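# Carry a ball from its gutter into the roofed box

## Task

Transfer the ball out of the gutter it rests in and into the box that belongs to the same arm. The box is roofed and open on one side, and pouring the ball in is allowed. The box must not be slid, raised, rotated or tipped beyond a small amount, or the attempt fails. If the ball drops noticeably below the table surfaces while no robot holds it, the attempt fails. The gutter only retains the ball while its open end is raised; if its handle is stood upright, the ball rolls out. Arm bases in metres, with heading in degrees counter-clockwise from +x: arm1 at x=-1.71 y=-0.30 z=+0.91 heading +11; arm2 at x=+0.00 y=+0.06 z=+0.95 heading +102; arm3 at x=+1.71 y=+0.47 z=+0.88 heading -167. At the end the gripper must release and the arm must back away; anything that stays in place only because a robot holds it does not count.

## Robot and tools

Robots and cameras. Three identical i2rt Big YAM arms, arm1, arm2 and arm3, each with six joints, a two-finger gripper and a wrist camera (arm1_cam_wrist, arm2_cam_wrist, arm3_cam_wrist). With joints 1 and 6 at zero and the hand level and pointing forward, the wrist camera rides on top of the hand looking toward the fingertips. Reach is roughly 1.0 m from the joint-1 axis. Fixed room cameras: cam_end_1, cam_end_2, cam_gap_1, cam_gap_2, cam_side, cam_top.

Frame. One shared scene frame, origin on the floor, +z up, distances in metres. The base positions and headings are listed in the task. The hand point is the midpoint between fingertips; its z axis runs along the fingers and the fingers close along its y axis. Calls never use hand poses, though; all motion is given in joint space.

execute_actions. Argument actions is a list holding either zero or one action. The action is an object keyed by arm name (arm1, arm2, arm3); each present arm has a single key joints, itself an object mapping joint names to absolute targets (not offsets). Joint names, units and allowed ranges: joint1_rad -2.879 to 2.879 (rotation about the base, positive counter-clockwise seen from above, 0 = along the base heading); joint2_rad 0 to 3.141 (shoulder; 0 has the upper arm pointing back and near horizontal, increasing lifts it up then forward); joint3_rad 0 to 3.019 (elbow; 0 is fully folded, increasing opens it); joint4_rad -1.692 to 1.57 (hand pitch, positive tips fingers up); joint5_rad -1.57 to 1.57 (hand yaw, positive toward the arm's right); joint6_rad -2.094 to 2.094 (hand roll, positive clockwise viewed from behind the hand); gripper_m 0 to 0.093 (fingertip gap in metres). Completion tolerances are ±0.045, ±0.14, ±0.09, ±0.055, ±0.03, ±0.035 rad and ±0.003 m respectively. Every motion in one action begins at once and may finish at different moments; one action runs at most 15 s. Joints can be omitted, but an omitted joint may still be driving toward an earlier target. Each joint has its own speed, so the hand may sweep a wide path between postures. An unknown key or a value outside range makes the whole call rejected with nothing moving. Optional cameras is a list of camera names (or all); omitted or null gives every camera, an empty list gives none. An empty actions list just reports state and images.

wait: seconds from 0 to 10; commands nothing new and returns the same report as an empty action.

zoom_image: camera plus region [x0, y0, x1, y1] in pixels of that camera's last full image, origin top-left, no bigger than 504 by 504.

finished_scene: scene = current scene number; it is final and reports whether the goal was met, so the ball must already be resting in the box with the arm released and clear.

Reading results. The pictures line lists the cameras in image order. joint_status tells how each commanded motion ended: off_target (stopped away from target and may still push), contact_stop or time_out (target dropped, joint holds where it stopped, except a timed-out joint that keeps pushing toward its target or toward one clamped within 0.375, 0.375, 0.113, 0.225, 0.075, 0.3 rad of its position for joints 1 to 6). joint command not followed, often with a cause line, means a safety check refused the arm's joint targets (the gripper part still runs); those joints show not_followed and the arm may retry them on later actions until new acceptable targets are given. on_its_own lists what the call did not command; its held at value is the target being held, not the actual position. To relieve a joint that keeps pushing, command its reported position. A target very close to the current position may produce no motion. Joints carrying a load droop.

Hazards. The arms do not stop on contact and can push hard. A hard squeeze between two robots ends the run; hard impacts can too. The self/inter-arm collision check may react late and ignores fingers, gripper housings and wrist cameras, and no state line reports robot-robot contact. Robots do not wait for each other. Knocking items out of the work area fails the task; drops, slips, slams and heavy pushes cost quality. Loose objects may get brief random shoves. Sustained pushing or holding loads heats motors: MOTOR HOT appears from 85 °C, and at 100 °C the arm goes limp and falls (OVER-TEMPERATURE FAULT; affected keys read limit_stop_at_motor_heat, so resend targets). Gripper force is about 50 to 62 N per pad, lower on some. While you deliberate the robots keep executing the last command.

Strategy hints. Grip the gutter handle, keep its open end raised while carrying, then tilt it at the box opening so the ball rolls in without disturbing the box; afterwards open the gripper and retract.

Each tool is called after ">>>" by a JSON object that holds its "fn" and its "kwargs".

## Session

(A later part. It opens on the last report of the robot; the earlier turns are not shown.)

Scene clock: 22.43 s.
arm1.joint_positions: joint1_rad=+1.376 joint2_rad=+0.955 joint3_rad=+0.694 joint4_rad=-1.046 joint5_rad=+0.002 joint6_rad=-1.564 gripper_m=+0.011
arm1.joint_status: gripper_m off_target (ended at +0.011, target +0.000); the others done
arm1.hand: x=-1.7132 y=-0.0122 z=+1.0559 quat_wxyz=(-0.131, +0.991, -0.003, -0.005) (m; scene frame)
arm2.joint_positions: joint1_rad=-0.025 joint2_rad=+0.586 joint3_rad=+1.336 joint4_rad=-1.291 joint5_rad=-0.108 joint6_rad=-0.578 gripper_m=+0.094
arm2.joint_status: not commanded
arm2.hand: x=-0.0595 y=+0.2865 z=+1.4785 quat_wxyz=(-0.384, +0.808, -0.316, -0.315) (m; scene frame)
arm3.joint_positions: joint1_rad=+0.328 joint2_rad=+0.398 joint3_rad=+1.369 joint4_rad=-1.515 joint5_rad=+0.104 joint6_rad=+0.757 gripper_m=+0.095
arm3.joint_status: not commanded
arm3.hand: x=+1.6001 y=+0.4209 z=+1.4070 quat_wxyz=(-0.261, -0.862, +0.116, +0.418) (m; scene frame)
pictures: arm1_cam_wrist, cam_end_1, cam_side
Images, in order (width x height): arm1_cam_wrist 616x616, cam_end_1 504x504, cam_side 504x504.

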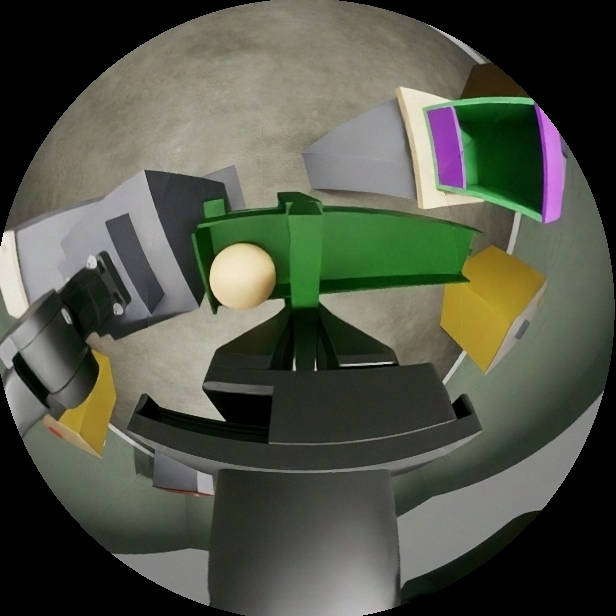

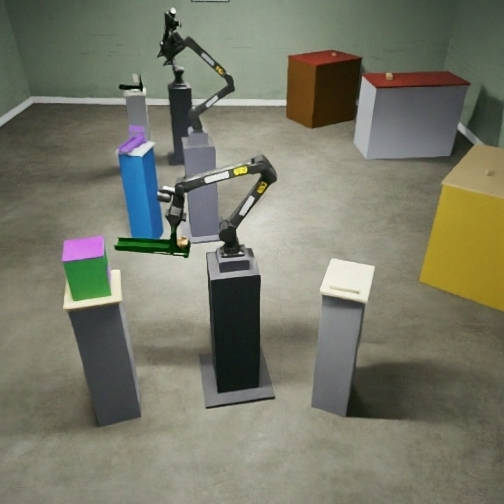

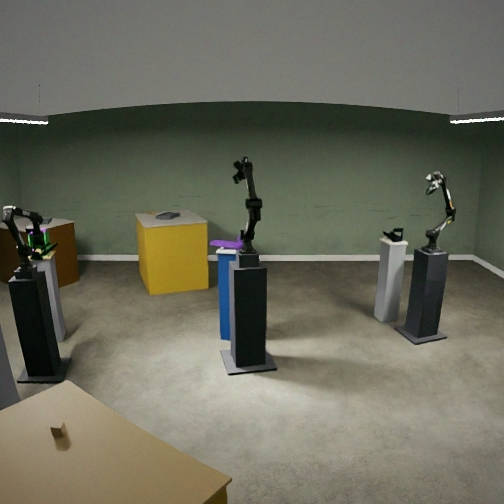

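>>> {"fn": "zoom_image", "kwargs": {"camera": "cam_end_1", "region": [50, 170, 250, 320]}}

>>> {"fn": "zoom_image", "kwargs": {"camera": "arm1_cam_wrist", "region": [380, 70, 600, 300]}}

Region (50, 170, 250, 320) of cam_end_1's 504x504 image, scaled by 2.520, with more detail than that image has; it fills the top 378 rows of this view, and the rest is white.

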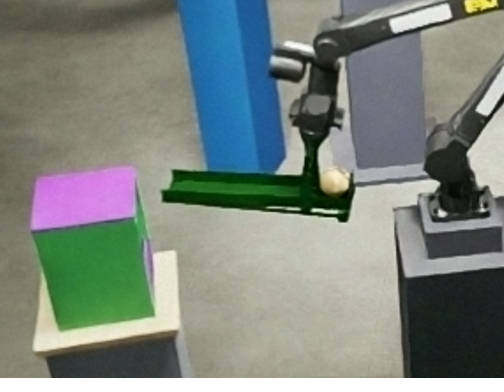

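Region (380, 70, 600, 300) of arm1_cam_wrist's 616x616 image, scaled by 2.191, with more detail than that image has; it fills the left 482 columns of this view, and the rest is white.

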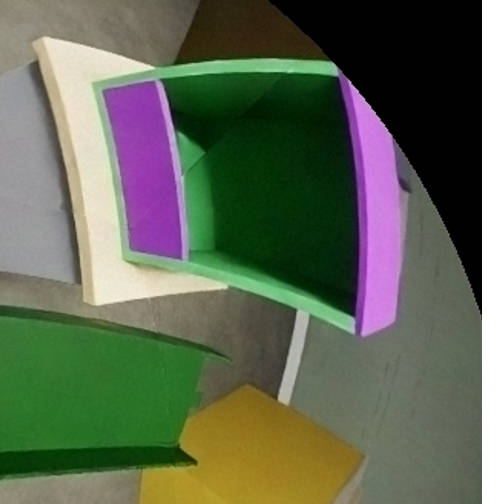

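>>> {"fn": "execute_actions", "kwargs": {"actions": [{"arm1":{"joints":{"joint2_rad":0.745,"joint3_rad":0.567,"joint4_rad":-1.0,"gripper_m":0.0}}}], "cameras": ["arm1_cam_wrist","cam_end_1"]}}

Scene clock: 24.83 s.
arm1.joint_positions: joint1_rad=+1.376 joint2_rad=+0.756 joint3_rad=+0.553 joint4_rad=-1.013 joint5_rad=+0.002 joint6_rad=-1.564 gripper_m=+0.011
arm1.joint_status: gripper_m off_target (ended at +0.011, target +0.000); the others done
arm1.hand: x=-1.7132 y=-0.0515 z=+1.0453 quat_wxyz=(-0.176, +0.984, -0.003, -0.005) (m; scene frame)
arm2.joint_positions: joint1_rad=-0.025 joint2_rad=+0.586 joint3_rad=+1.336 joint4_rad=-1.291 joint5_rad=-0.108 joint6_rad=-0.578 gripper_m=+0.094
arm2.joint_status: not commanded
arm2.hand: x=-0.0595 y=+0.2865 z=+1.4785 quat_wxyz=(-0.384, +0.808, -0.316, -0.315) (m; scene frame)
arm3.joint_positions: joint1_rad=+0.328 joint2_rad=+0.398 joint3_rad=+1.369 joint4_rad=-1.515 joint5_rad=+0.104 joint6_rad=+0.757 gripper_m=+0.095
arm3.joint_status: not commanded
arm3.hand: x=+1.6001 y=+0.4209 z=+1.4070 quat_wxyz=(-0.261, -0.862, +0.116, +0.418) (m; scene frame)
pictures: arm1_cam_wrist, cam_end_1
Images, in order (width x height): arm1_cam_wrist 616x616, cam_end_1 504x504.

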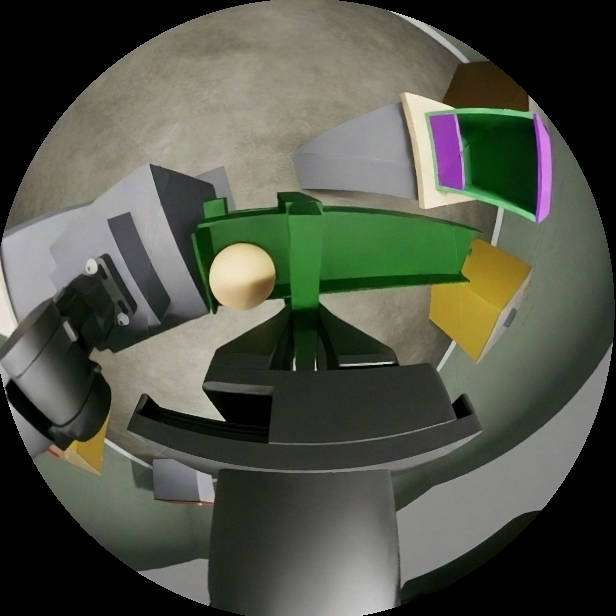

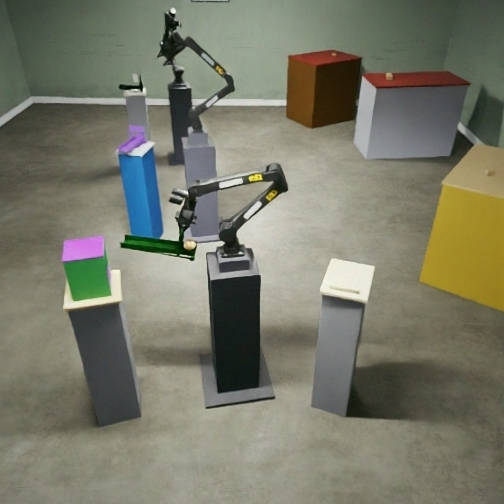

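>>> {"fn": "execute_actions", "kwargs": {"actions": [{"arm1":{"joints":{"joint1_rad":1.672,"gripper_m":0.0}}}], "cameras": ["arm1_cam_wrist","cam_end_1","cam_side"]}}

Scene clock: 25.87 s.
arm1.joint_positions: joint1_rad=+1.669 joint2_rad=+0.756 joint3_rad=+0.553 joint4_rad=-1.013 joint5_rad=+0.001 joint6_rad=-1.564 gripper_m=+0.011
arm1.joint_status: gripper_m off_target (ended at +0.011, target +0.000); the others done
arm1.hand: x=-1.7863 y=-0.0622 z=+1.0460 quat_wxyz=(-0.175, +0.974, +0.140, -0.031) (m; scene frame)
arm2.joint_positions: joint1_rad=-0.025 joint2_rad=+0.586 joint3_rad=+1.336 joint4_rad=-1.291 joint5_rad=-0.108 joint6_rad=-0.578 gripper_m=+0.094
arm2.joint_status: not commanded
arm2.hand: x=-0.0595 y=+0.2865 z=+1.4785 quat_wxyz=(-0.384, +0.808, -0.316, -0.315) (m; scene frame)
arm3.joint_positions: joint1_rad=+0.328 joint2_rad=+0.398 joint3_rad=+1.369 joint4_rad=-1.515 joint5_rad=+0.104 joint6_rad=+0.757 gripper_m=+0.095
arm3.joint_status: not commanded
arm3.hand: x=+1.6001 y=+0.4209 z=+1.4070 quat_wxyz=(-0.261, -0.862, +0.116, +0.418) (m; scene frame)
pictures: arm1_cam_wrist, cam_end_1, cam_side
Images, in order (width x height): arm1_cam_wrist 616x616, cam_end_1 504x504, cam_side 504x504.

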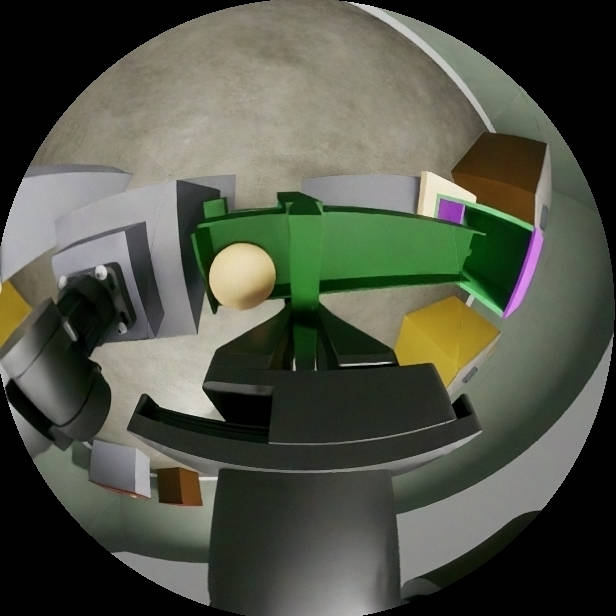

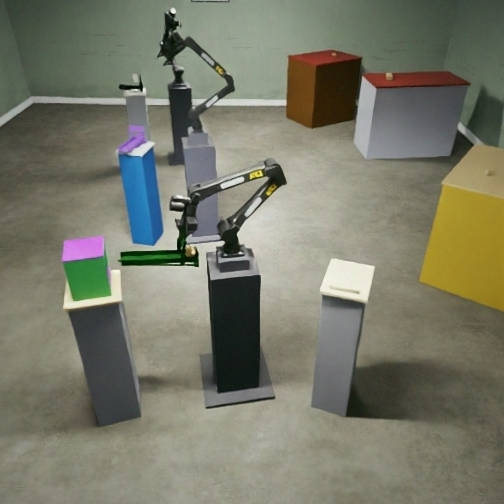

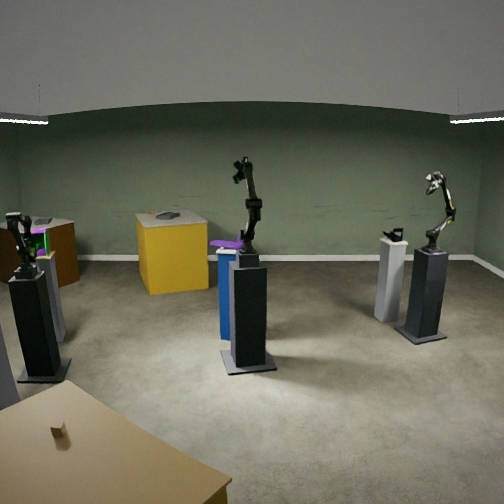

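>>> {"fn": "zoom_image", "kwargs": {"camera": "arm1_cam_wrist", "region": [380, 150, 580, 350]}}

>>> {"fn": "zoom_image", "kwargs": {"camera": "cam_end_1", "region": [50, 180, 250, 320]}}

>>> {"fn": "zoom_image", "kwargs": {"camera": "cam_side", "region": [0, 200, 80, 290]}}

Region (380, 150, 580, 350) of arm1_cam_wrist's 616x616 image, scaled by 2.520, with more detail than that image has.

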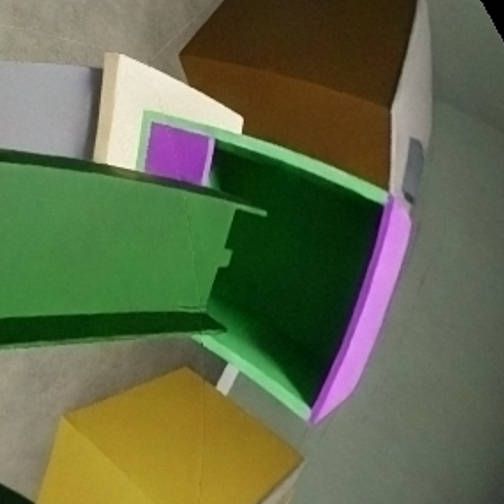

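Region (50, 180, 250, 320) of cam_end_1's 504x504 image, scaled by 2.520, with more detail than that image has; it fills the top 353 rows of this view, and the rest is white.

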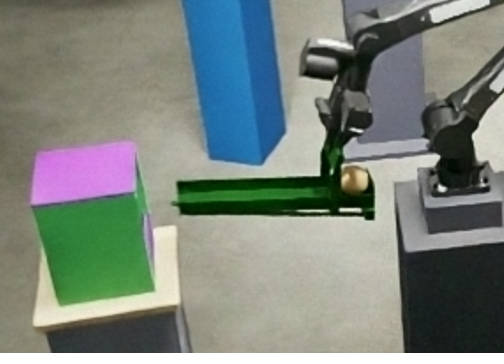

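Region (0, 200, 80, 290) of cam_side's 504x504 image, scaled by 5.600, with more detail than that image has.

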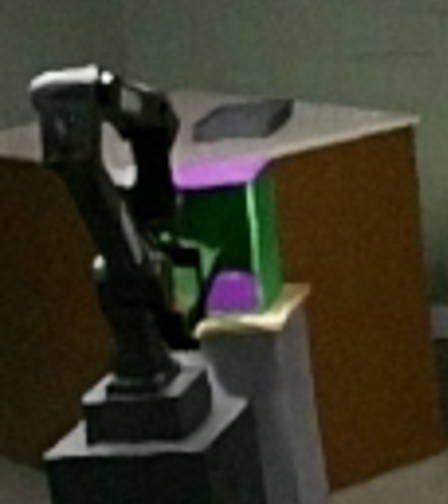

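>>> {"fn": "execute_actions", "kwargs": {"actions": [{"arm1":{"joints":{"joint2_rad":0.885,"joint3_rad":0.675,"joint4_rad":-0.99,"gripper_m":0.0}}}], "cameras": ["arm1_cam_wrist","cam_end_1"]}}

Scene clock: 27.90 s.
arm1.joint_positions: joint1_rad=+1.669 joint2_rad=+0.892 joint3_rad=+0.592 joint4_rad=-1.008 joint5_rad=+0.001 joint6_rad=-1.564 gripper_m=+0.011
arm1.joint_status: gripper_m off_target (ended at +0.011, target +0.000); the others done
arm1.hand: x=-1.7903 y=-0.0496 z=+1.0313 quat_wxyz=(-0.130, +0.981, +0.142, -0.024) (m; scene frame)
arm2.joint_positions: joint1_rad=-0.025 joint2_rad=+0.586 joint3_rad=+1.336 joint4_rad=-1.291 joint5_rad=-0.108 joint6_rad=-0.578 gripper_m=+0.094
arm2.joint_status: not commanded
arm2.hand: x=-0.0595 y=+0.2865 z=+1.4785 quat_wxyz=(-0.384, +0.808, -0.316, -0.315) (m; scene frame)
arm3.joint_positions: joint1_rad=+0.328 joint2_rad=+0.398 joint3_rad=+1.369 joint4_rad=-1.515 joint5_rad=+0.104 joint6_rad=+0.757 gripper_m=+0.095
arm3.joint_status: not commanded
arm3.hand: x=+1.6001 y=+0.4209 z=+1.4070 quat_wxyz=(-0.261, -0.862, +0.116, +0.418) (m; scene frame)
pictures: arm1_cam_wrist, cam_end_1
Images, in order (width x height): arm1_cam_wrist 616x616, cam_end_1 504x504.

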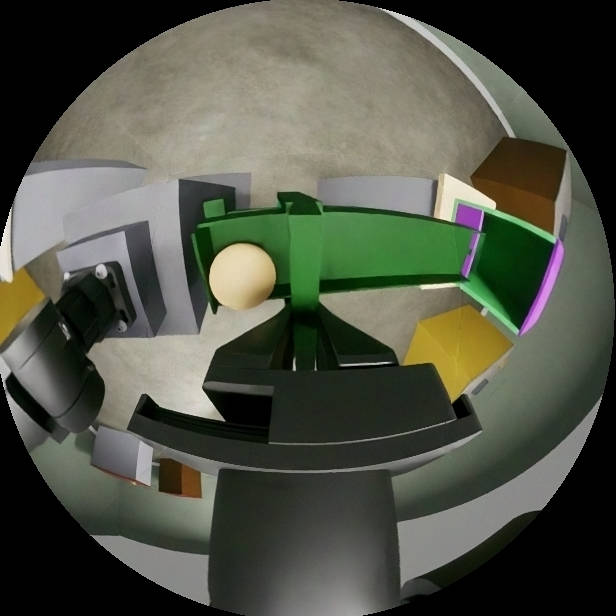

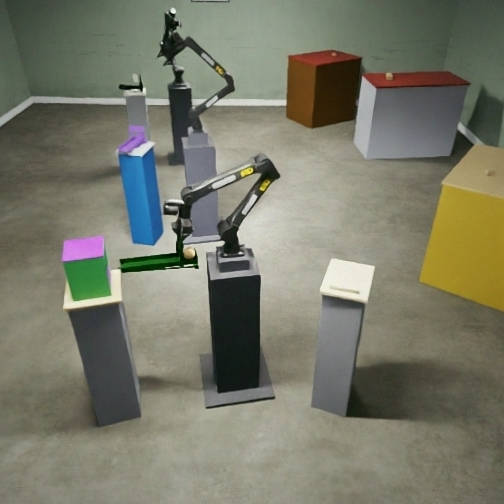

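>>> {"fn": "execute_actions", "kwargs": {"actions": [{"arm1":{"joints":{"joint2_rad":0.92,"joint3_rad":0.735,"joint4_rad":-0.99,"gripper_m":0.0}}}], "cameras": ["arm1_cam_wrist","cam_end_1"]}}

Scene clock: 29.70 s.
arm1.joint_positions: joint1_rad=+1.669 joint2_rad=+0.917 joint3_rad=+0.662 joint4_rad=-1.005 joint5_rad=+0.001 joint6_rad=-1.564 gripper_m=+0.011
arm1.joint_status: gripper_m off_target (ended at +0.011, target +0.000); the others done
arm1.hand: x=-1.7971 y=-0.0262 z=+1.0559 quat_wxyz=(-0.154, +0.978, +0.141, -0.028) (m; scene frame)
arm2.joint_positions: joint1_rad=-0.025 joint2_rad=+0.586 joint3_rad=+1.336 joint4_rad=-1.291 joint5_rad=-0.108 joint6_rad=-0.578 gripper_m=+0.094
arm2.joint_status: not commanded
arm2.hand: x=-0.0595 y=+0.2865 z=+1.4785 quat_wxyz=(-0.384, +0.808, -0.316, -0.315) (m; scene frame)
arm3.joint_positions: joint1_rad=+0.328 joint2_rad=+0.398 joint3_rad=+1.369 joint4_rad=-1.515 joint5_rad=+0.104 joint6_rad=+0.757 gripper_m=+0.095
arm3.joint_status: not commanded
arm3.hand: x=+1.6001 y=+0.4209 z=+1.4070 quat_wxyz=(-0.261, -0.862, +0.116, +0.418) (m; scene frame)
pictures: arm1_cam_wrist, cam_end_1
Images, in order (width x height): arm1_cam_wrist 616x616, cam_end_1 504x504.

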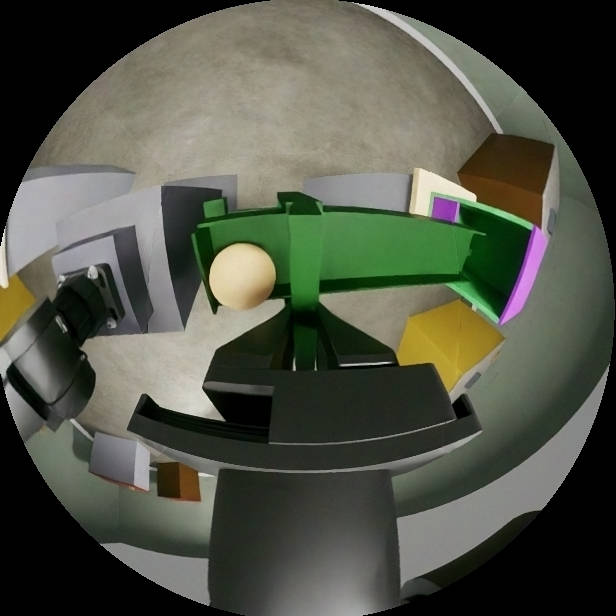

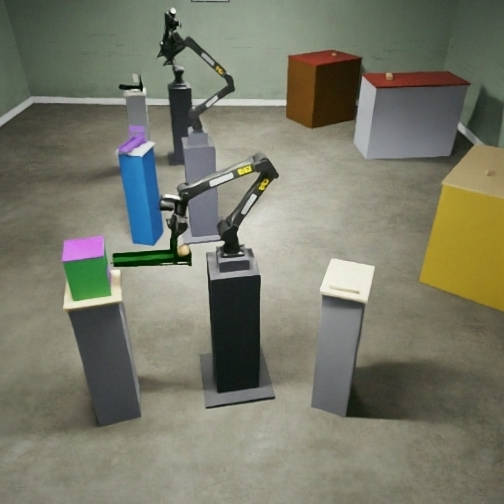

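>>> {"fn": "execute_actions", "kwargs": {"actions": []}}

Scene clock: 30.20 s.
arm1.joint_positions: joint1_rad=+1.669 joint2_rad=+0.917 joint3_rad=+0.662 joint4_rad=-1.005 joint5_rad=+0.001 joint6_rad=-1.564 gripper_m=+0.011
arm1.joint_status: gripper_m off_target (ended at +0.011, target +0.000); the others done
arm1.hand: x=-1.7971 y=-0.0262 z=+1.0559 quat_wxyz=(-0.154, +0.978, +0.141, -0.028) (m; scene frame)
arm2.joint_positions: joint1_rad=-0.025 joint2_rad=+0.586 joint3_rad=+1.336 joint4_rad=-1.291 joint5_rad=-0.108 joint6_rad=-0.578 gripper_m=+0.094
arm2.joint_status: not commanded
arm2.hand: x=-0.0595 y=+0.2865 z=+1.4785 quat_wxyz=(-0.384, +0.808, -0.316, -0.315) (m; scene frame)
arm3.joint_positions: joint1_rad=+0.328 joint2_rad=+0.398 joint3_rad=+1.369 joint4_rad=-1.515 joint5_rad=+0.104 joint6_rad=+0.757 gripper_m=+0.095
arm3.joint_status: not commanded
arm3.hand: x=+1.6001 y=+0.4209 z=+1.4070 quat_wxyz=(-0.261, -0.862, +0.116, +0.418) (m; scene frame)
pictures: arm1_cam_wrist, arm2_cam_wrist, arm3_cam_wrist, cam_end_1, cam_end_2, cam_gap_1, cam_gap_2, cam_side, cam_top
Images, in order (width x height): arm1_cam_wrist 616x616, arm2_cam_wrist 616x616, arm3_cam_wrist 616x616, cam_end_1 504x504, cam_end_2 504x504, cam_gap_1 504x504, cam_gap_2 504x504, cam_side 504x504, cam_top 504x504.

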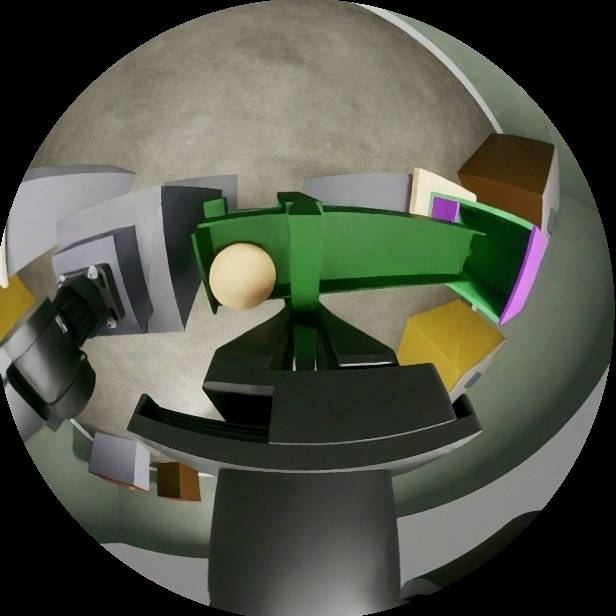

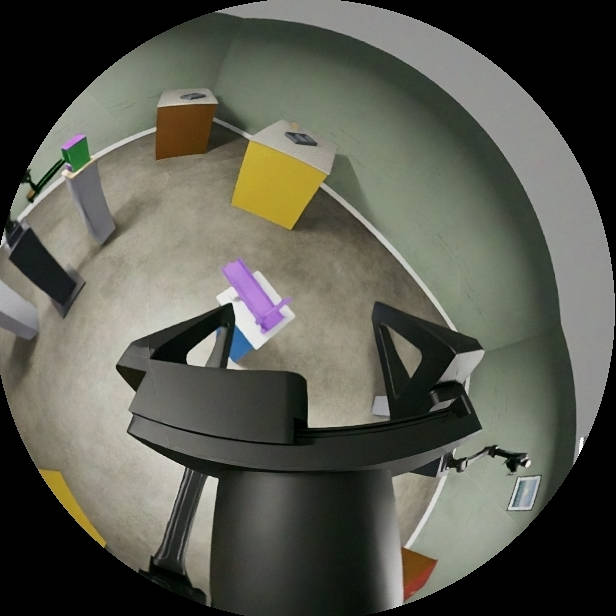

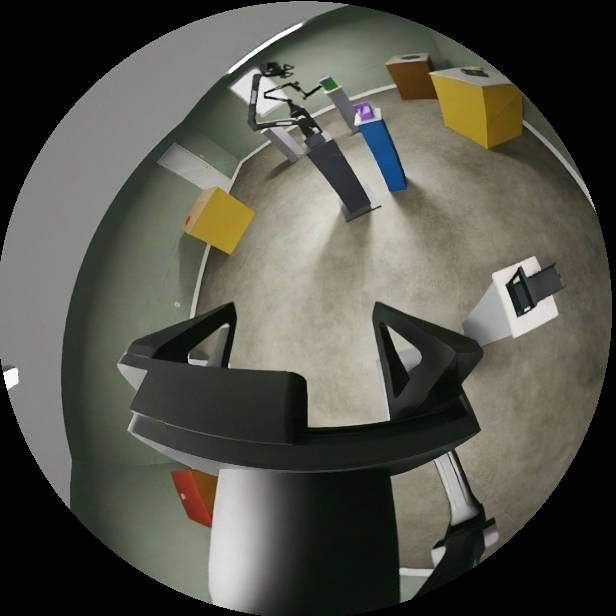

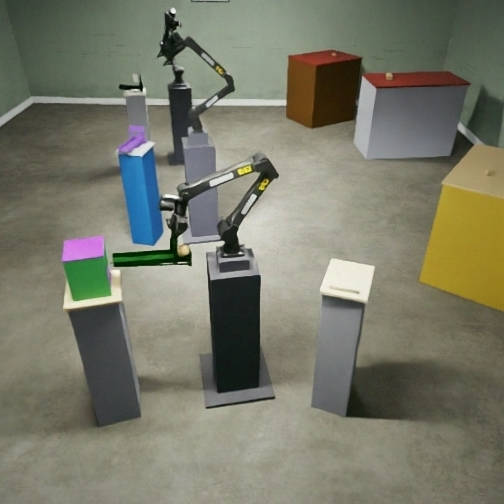

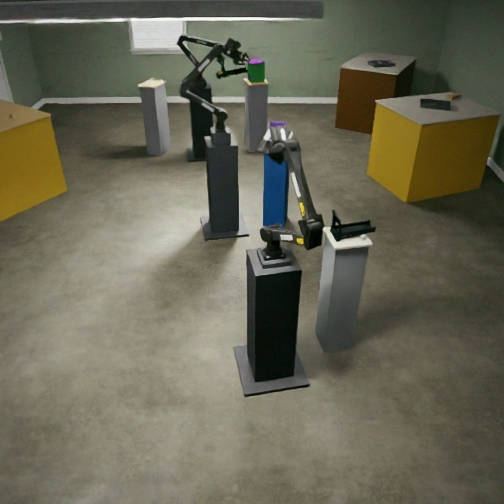

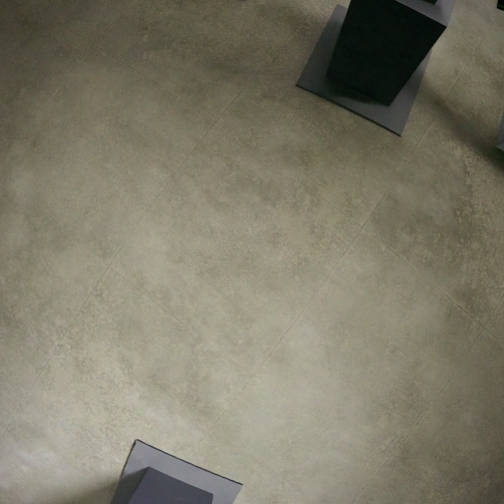

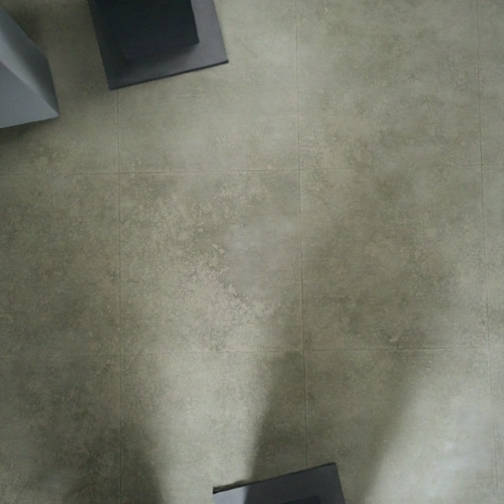

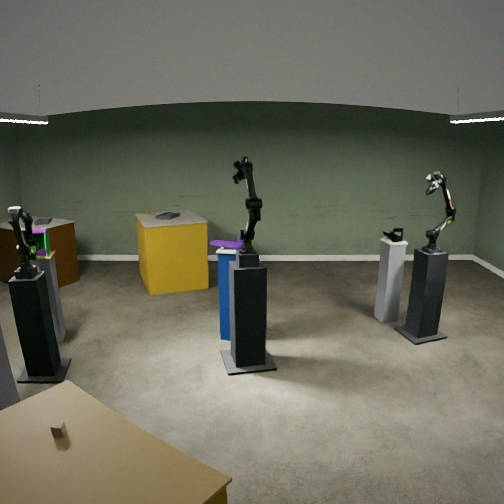

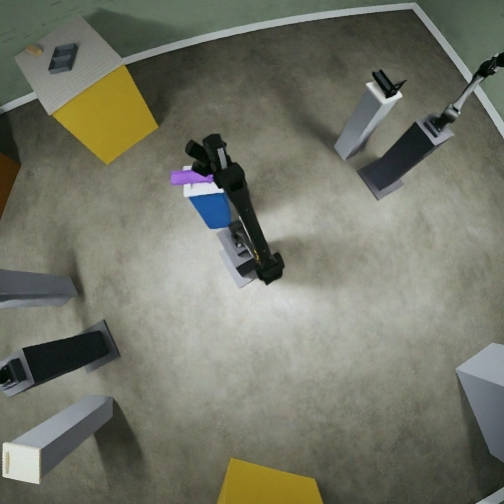

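>>> {"fn": "execute_actions", "kwargs": {"actions": [{"arm1":{"joints":{"joint2_rad":0.965,"joint3_rad":0.757,"joint4_rad":-0.985,"gripper_m":0.0}}}], "cameras": ["cam_end_1","arm1_cam_wrist"]}}

Scene clock: 31.07 s.
arm1.joint_positions: joint1_rad=+1.669 joint2_rad=+0.965 joint3_rad=+0.674 joint4_rad=-1.004 joint5_rad=+0.001 joint6_rad=-1.564 gripper_m=+0.011
arm1.joint_status: gripper_m off_target (ended at +0.011, target +0.000); the others done
arm1.hand: x=-1.7986 y=-0.0216 z=+1.0482 quat_wxyz=(-0.137, +0.980, +0.142, -0.025) (m; scene frame)
arm2.joint_positions: joint1_rad=-0.025 joint2_rad=+0.586 joint3_rad=+1.336 joint4_rad=-1.291 joint5_rad=-0.108 joint6_rad=-0.578 gripper_m=+0.094
arm2.joint_status: not commanded
arm2.hand: x=-0.0595 y=+0.2865 z=+1.4785 quat_wxyz=(-0.384, +0.808, -0.316, -0.315) (m; scene frame)
arm3.joint_positions: joint1_rad=+0.328 joint2_rad=+0.398 joint3_rad=+1.369 joint4_rad=-1.515 joint5_rad=+0.104 joint6_rad=+0.757 gripper_m=+0.095
arm3.joint_status: not commanded
arm3.hand: x=+1.6001 y=+0.4209 z=+1.4070 quat_wxyz=(-0.261, -0.862, +0.116, +0.418) (m; scene frame)
pictures: arm1_cam_wrist, cam_end_1
Images, in order (width x height): arm1_cam_wrist 616x616, cam_end_1 504x504.

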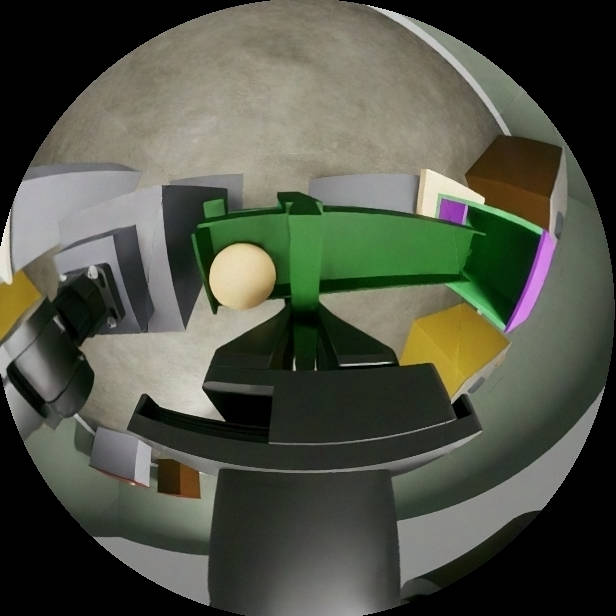

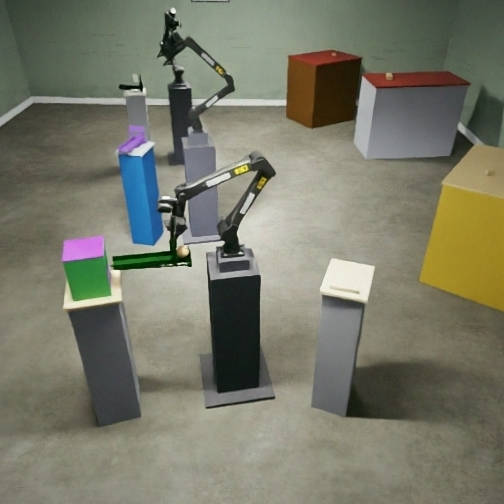

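>>> {"fn": "zoom_image", "kwargs": {"camera": "cam_end_1", "region": [50, 200, 210, 320]}}

>>> {"fn": "zoom_image", "kwargs": {"camera": "arm1_cam_wrist", "region": [400, 160, 580, 340]}}

Region (50, 200, 210, 320) of cam_end_1's 504x504 image, scaled by 3.150, with more detail than that image has; it fills the top 378 rows of this view, and the rest is white.

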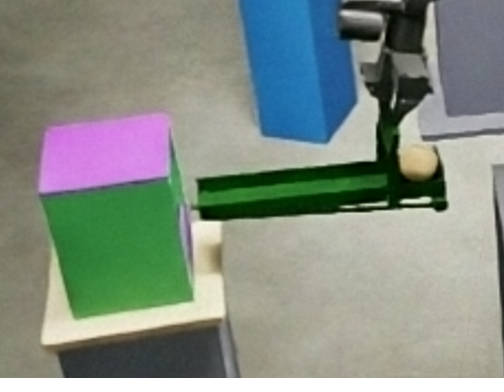

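Region (400, 160, 580, 340) of arm1_cam_wrist's 616x616 image, scaled by 2.800, with more detail than that image has.

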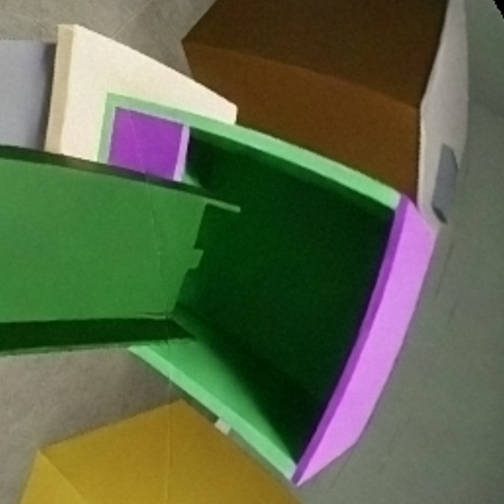

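>>> {"fn": "execute_actions", "kwargs": {"actions": [{"arm1":{"joints":{"joint2_rad":1.02,"joint3_rad":0.80,"joint4_rad":-0.968,"gripper_m":0.0}}}], "cameras": ["cam_end_1","arm1_cam_wrist"]}}

>>> {"fn": "zoom_image", "kwargs": {"camera": "cam_end_1", "region": [50, 200, 210, 320]}}

>>> {"fn": "zoom_image", "kwargs": {"camera": "arm1_cam_wrist", "region": [400, 160, 580, 340]}}

Scene clock: 32.00 s.
arm1.joint_positions: joint1_rad=+1.669 joint2_rad=+1.019 joint3_rad=+0.723 joint4_rad=-0.984 joint5_rad=+0.001 joint6_rad=-1.564 gripper_m=+0.011
arm1.joint_status: gripper_m off_target (ended at +0.011, target +0.000); the others done
arm1.hand: x=-1.8050 y=-0.0003 z=+1.0557 quat_wxyz=(-0.144, +0.979, +0.141, -0.027) (m; scene frame)
arm2.joint_positions: joint1_rad=-0.025 joint2_rad=+0.586 joint3_rad=+1.336 joint4_rad=-1.291 joint5_rad=-0.108 joint6_rad=-0.578 gripper_m=+0.094
arm2.joint_status: not commanded
arm2.hand: x=-0.0595 y=+0.2865 z=+1.4785 quat_wxyz=(-0.384, +0.808, -0.316, -0.315) (m; scene frame)
arm3.joint_positions: joint1_rad=+0.328 joint2_rad=+0.398 joint3_rad=+1.369 joint4_rad=-1.515 joint5_rad=+0.104 joint6_rad=+0.757 gripper_m=+0.095
arm3.joint_status: not commanded
arm3.hand: x=+1.6001 y=+0.4209 z=+1.4070 quat_wxyz=(-0.261, -0.862, +0.116, +0.418) (m; scene frame)
pictures: arm1_cam_wrist, cam_end_1
Images, in order (width x height): arm1_cam_wrist 616x616, cam_end_1 504x504.

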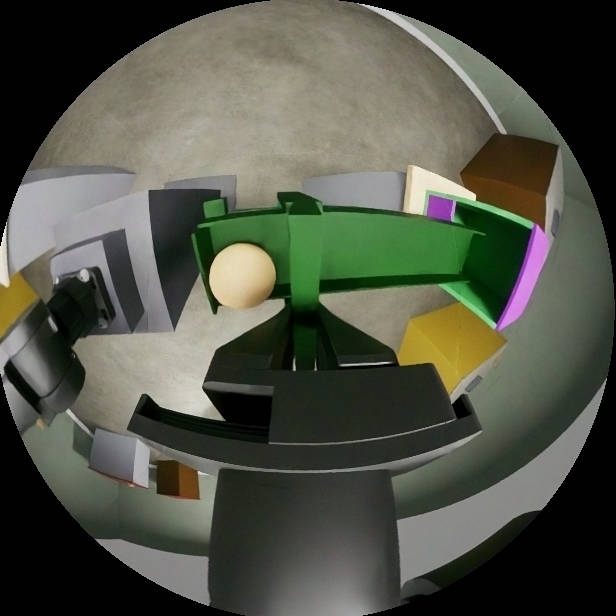

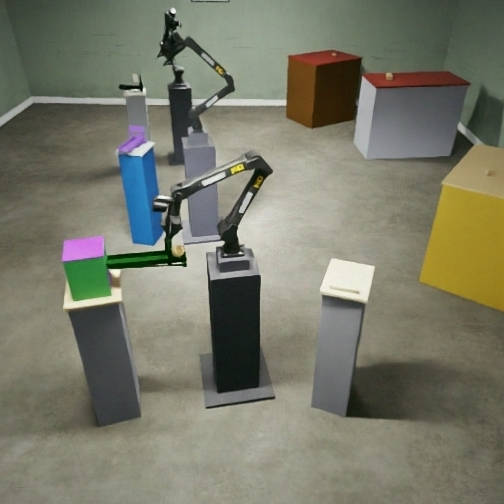

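Region (50, 200, 210, 320) of cam_end_1's 504x504 image, scaled by 3.150, with more detail than that image has; it fills the top 378 rows of this view, and the rest is white.

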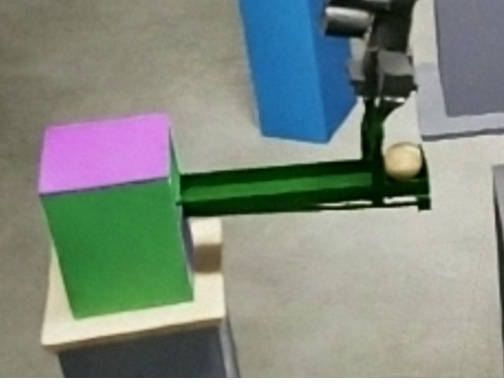

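Region (400, 160, 580, 340) of arm1_cam_wrist's 616x616 image, scaled by 2.800, with more detail than that image has.

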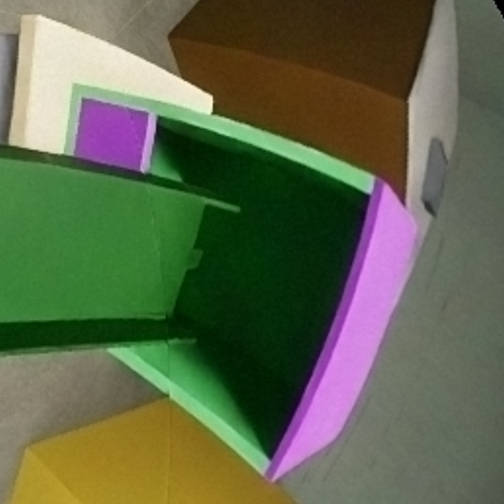

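>>> {"fn": "execute_actions", "kwargs": {"actions": [{"arm1":{"joints":{"joint2_rad":1.073,"joint3_rad":0.835,"joint4_rad":-0.968,"gripper_m":0.0}}}], "cameras": ["cam_end_1","arm1_cam_wrist"]}}

>>> {"fn": "zoom_image", "kwargs": {"camera": "cam_end_1", "region": [50, 200, 210, 320]}}

>>> {"fn": "zoom_image", "kwargs": {"camera": "arm1_cam_wrist", "region": [400, 160, 580, 340]}}

Scene clock: 33.03 s.
arm1.joint_positions: joint1_rad=+1.669 joint2_rad=+1.073 joint3_rad=+0.757 joint4_rad=-0.984 joint5_rad=+0.001 joint6_rad=-1.564 gripper_m=+0.011
arm1.joint_status: gripper_m off_target (ended at +0.011, target +0.000); the others done
arm1.hand: x=-1.8086 y=+0.0114 z=+1.0540 quat_wxyz=(-0.134, +0.980, +0.142, -0.025) (m; scene frame)
arm2.joint_positions: joint1_rad=-0.025 joint2_rad=+0.586 joint3_rad=+1.336 joint4_rad=-1.291 joint5_rad=-0.108 joint6_rad=-0.578 gripper_m=+0.094
arm2.joint_status: not commanded
arm2.hand: x=-0.0595 y=+0.2865 z=+1.4785 quat_wxyz=(-0.384, +0.808, -0.316, -0.315) (m; scene frame)
arm3.joint_positions: joint1_rad=+0.328 joint2_rad=+0.398 joint3_rad=+1.369 joint4_rad=-1.515 joint5_rad=+0.104 joint6_rad=+0.757 gripper_m=+0.095
arm3.joint_status: not commanded
arm3.hand: x=+1.6001 y=+0.4209 z=+1.4070 quat_wxyz=(-0.261, -0.862, +0.116, +0.418) (m; scene frame)
pictures: arm1_cam_wrist, cam_end_1
Images, in order (width x height): arm1_cam_wrist 616x616, cam_end_1 504x504.

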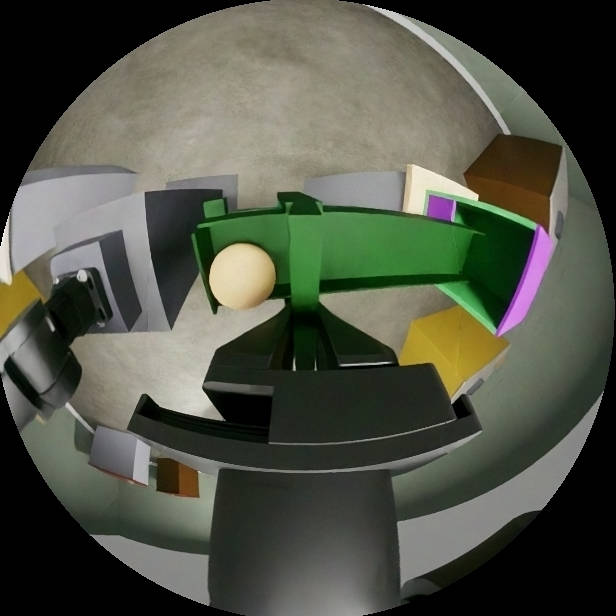

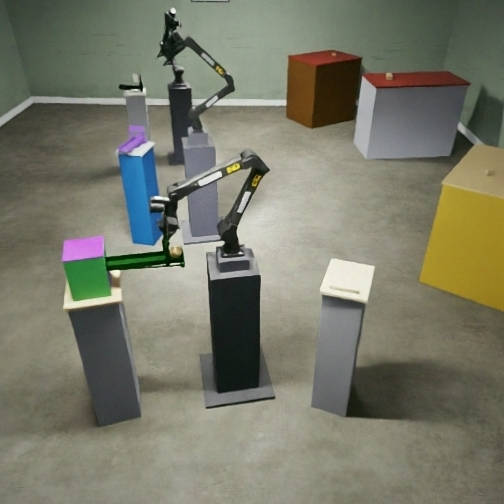

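Region (50, 200, 210, 320) of cam_end_1's 504x504 image, scaled by 3.150, with more detail than that image has; it fills the top 378 rows of this view, and the rest is white.

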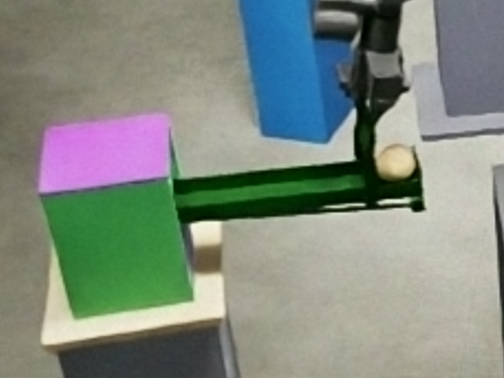

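Region (400, 160, 580, 340) of arm1_cam_wrist's 616x616 image, scaled by 2.800, with more detail than that image has.

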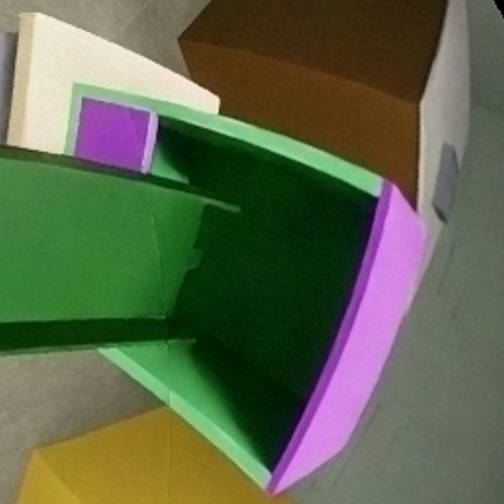

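>>> {"fn": "execute_actions", "kwargs": {"actions": [{"arm1":{"joints":{"joint2_rad":1.127,"joint3_rad":0.872,"joint4_rad":-0.965,"gripper_m":0.0}}}], "cameras": ["cam_end_1","arm1_cam_wrist"]}}

>>> {"fn": "zoom_image", "kwargs": {"camera": "cam_end_1", "region": [50, 200, 210, 320]}}

>>> {"fn": "zoom_image", "kwargs": {"camera": "arm1_cam_wrist", "region": [400, 160, 580, 340]}}

Scene clock: 35.10 s.
arm1.joint_positions: joint1_rad=+1.669 joint2_rad=+1.127 joint3_rad=+0.795 joint4_rad=-0.980 joint5_rad=+0.001 joint6_rad=-1.564 gripper_m=+0.011
arm1.joint_status: gripper_m off_target (ended at +0.011, target +0.000); the others done
arm1.hand: x=-1.8129 y=+0.0258 z=+1.0535 quat_wxyz=(-0.128, +0.981, +0.142, -0.024) (m; scene frame)
arm2.joint_positions: joint1_rad=-0.025 joint2_rad=+0.586 joint3_rad=+1.336 joint4_rad=-1.291 joint5_rad=-0.108 joint6_rad=-0.578 gripper_m=+0.094
arm2.joint_status: not commanded
arm2.hand: x=-0.0595 y=+0.2865 z=+1.4785 quat_wxyz=(-0.384, +0.808, -0.316, -0.315) (m; scene frame)
arm3.joint_positions: joint1_rad=+0.328 joint2_rad=+0.398 joint3_rad=+1.369 joint4_rad=-1.515 joint5_rad=+0.104 joint6_rad=+0.757 gripper_m=+0.095
arm3.joint_status: not commanded
arm3.hand: x=+1.6001 y=+0.4209 z=+1.4070 quat_wxyz=(-0.261, -0.862, +0.116, +0.418) (m; scene frame)
pictures: arm1_cam_wrist, cam_end_1
Images, in order (width x height): arm1_cam_wrist 616x616, cam_end_1 504x504.

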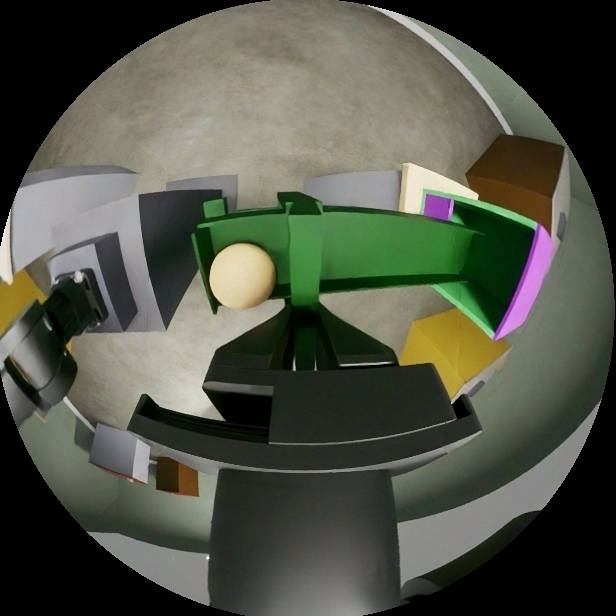

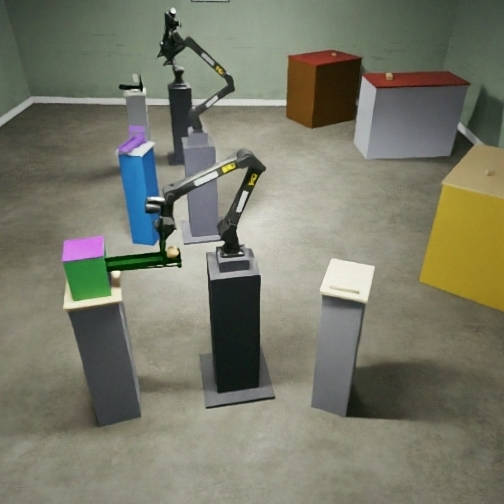

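Region (50, 200, 210, 320) of cam_end_1's 504x504 image, scaled by 3.150, with more detail than that image has; it fills the top 378 rows of this view, and the rest is white.

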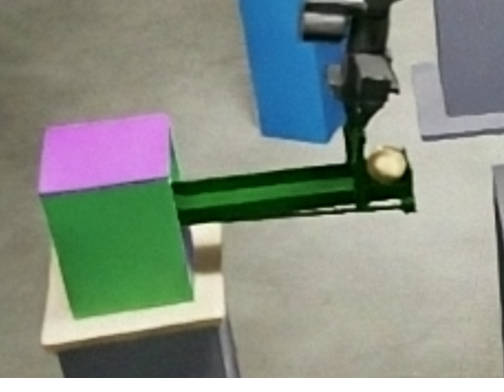

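Region (400, 160, 580, 340) of arm1_cam_wrist's 616x616 image, scaled by 2.800, with more detail than that image has.

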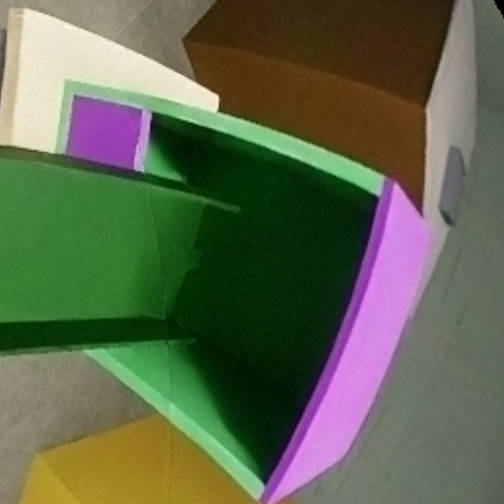

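>>> {"fn": "execute_actions", "kwargs": {"actions": [{"arm1":{"joints":{"joint2_rad":1.165,"joint3_rad":0.94,"joint4_rad":-1.055,"gripper_m":0.0}}}], "cameras": ["cam_end_1","arm1_cam_wrist"]}}

>>> {"fn": "zoom_image", "kwargs": {"camera": "cam_end_1", "region": [50, 200, 210, 320]}}

Scene clock: 36.23 s.
arm1.joint_positions: joint1_rad=+1.669 joint2_rad=+1.164 joint3_rad=+0.865 joint4_rad=-1.051 joint5_rad=+0.001 joint6_rad=-1.564 gripper_m=+0.011
arm1.joint_status: gripper_m off_target (ended at +0.011, target +0.000); the others done
arm1.hand: x=-1.8153 y=+0.0340 z=+1.0665 quat_wxyz=(-0.109, +0.984, +0.142, -0.021) (m; scene frame)
arm2.joint_positions: joint1_rad=-0.025 joint2_rad=+0.586 joint3_rad=+1.336 joint4_rad=-1.291 joint5_rad=-0.108 joint6_rad=-0.578 gripper_m=+0.094
arm2.joint_status: not commanded
arm2.hand: x=-0.0595 y=+0.2865 z=+1.4785 quat_wxyz=(-0.384, +0.808, -0.316, -0.315) (m; scene frame)
arm3.joint_positions: joint1_rad=+0.328 joint2_rad=+0.398 joint3_rad=+1.369 joint4_rad=-1.515 joint5_rad=+0.104 joint6_rad=+0.757 gripper_m=+0.095
arm3.joint_status: not commanded
arm3.hand: x=+1.6001 y=+0.4209 z=+1.4070 quat_wxyz=(-0.261, -0.862, +0.116, +0.418) (m; scene frame)
pictures: arm1_cam_wrist, cam_end_1
Images, in order (width x height): arm1_cam_wrist 616x616, cam_end_1 504x504.

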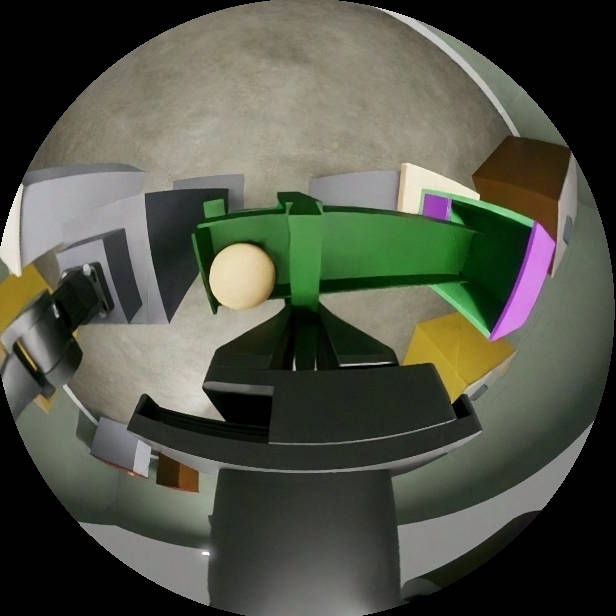

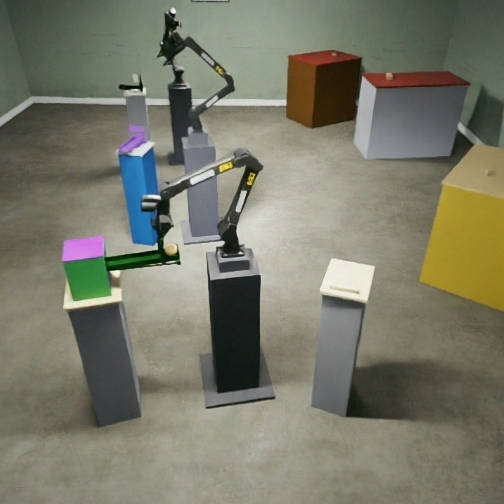

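Region (50, 200, 210, 320) of cam_end_1's 504x504 image, scaled by 3.150, with more detail than that image has; it fills the top 378 rows of this view, and the rest is white.

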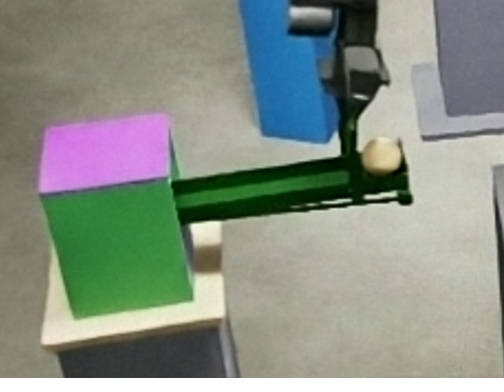

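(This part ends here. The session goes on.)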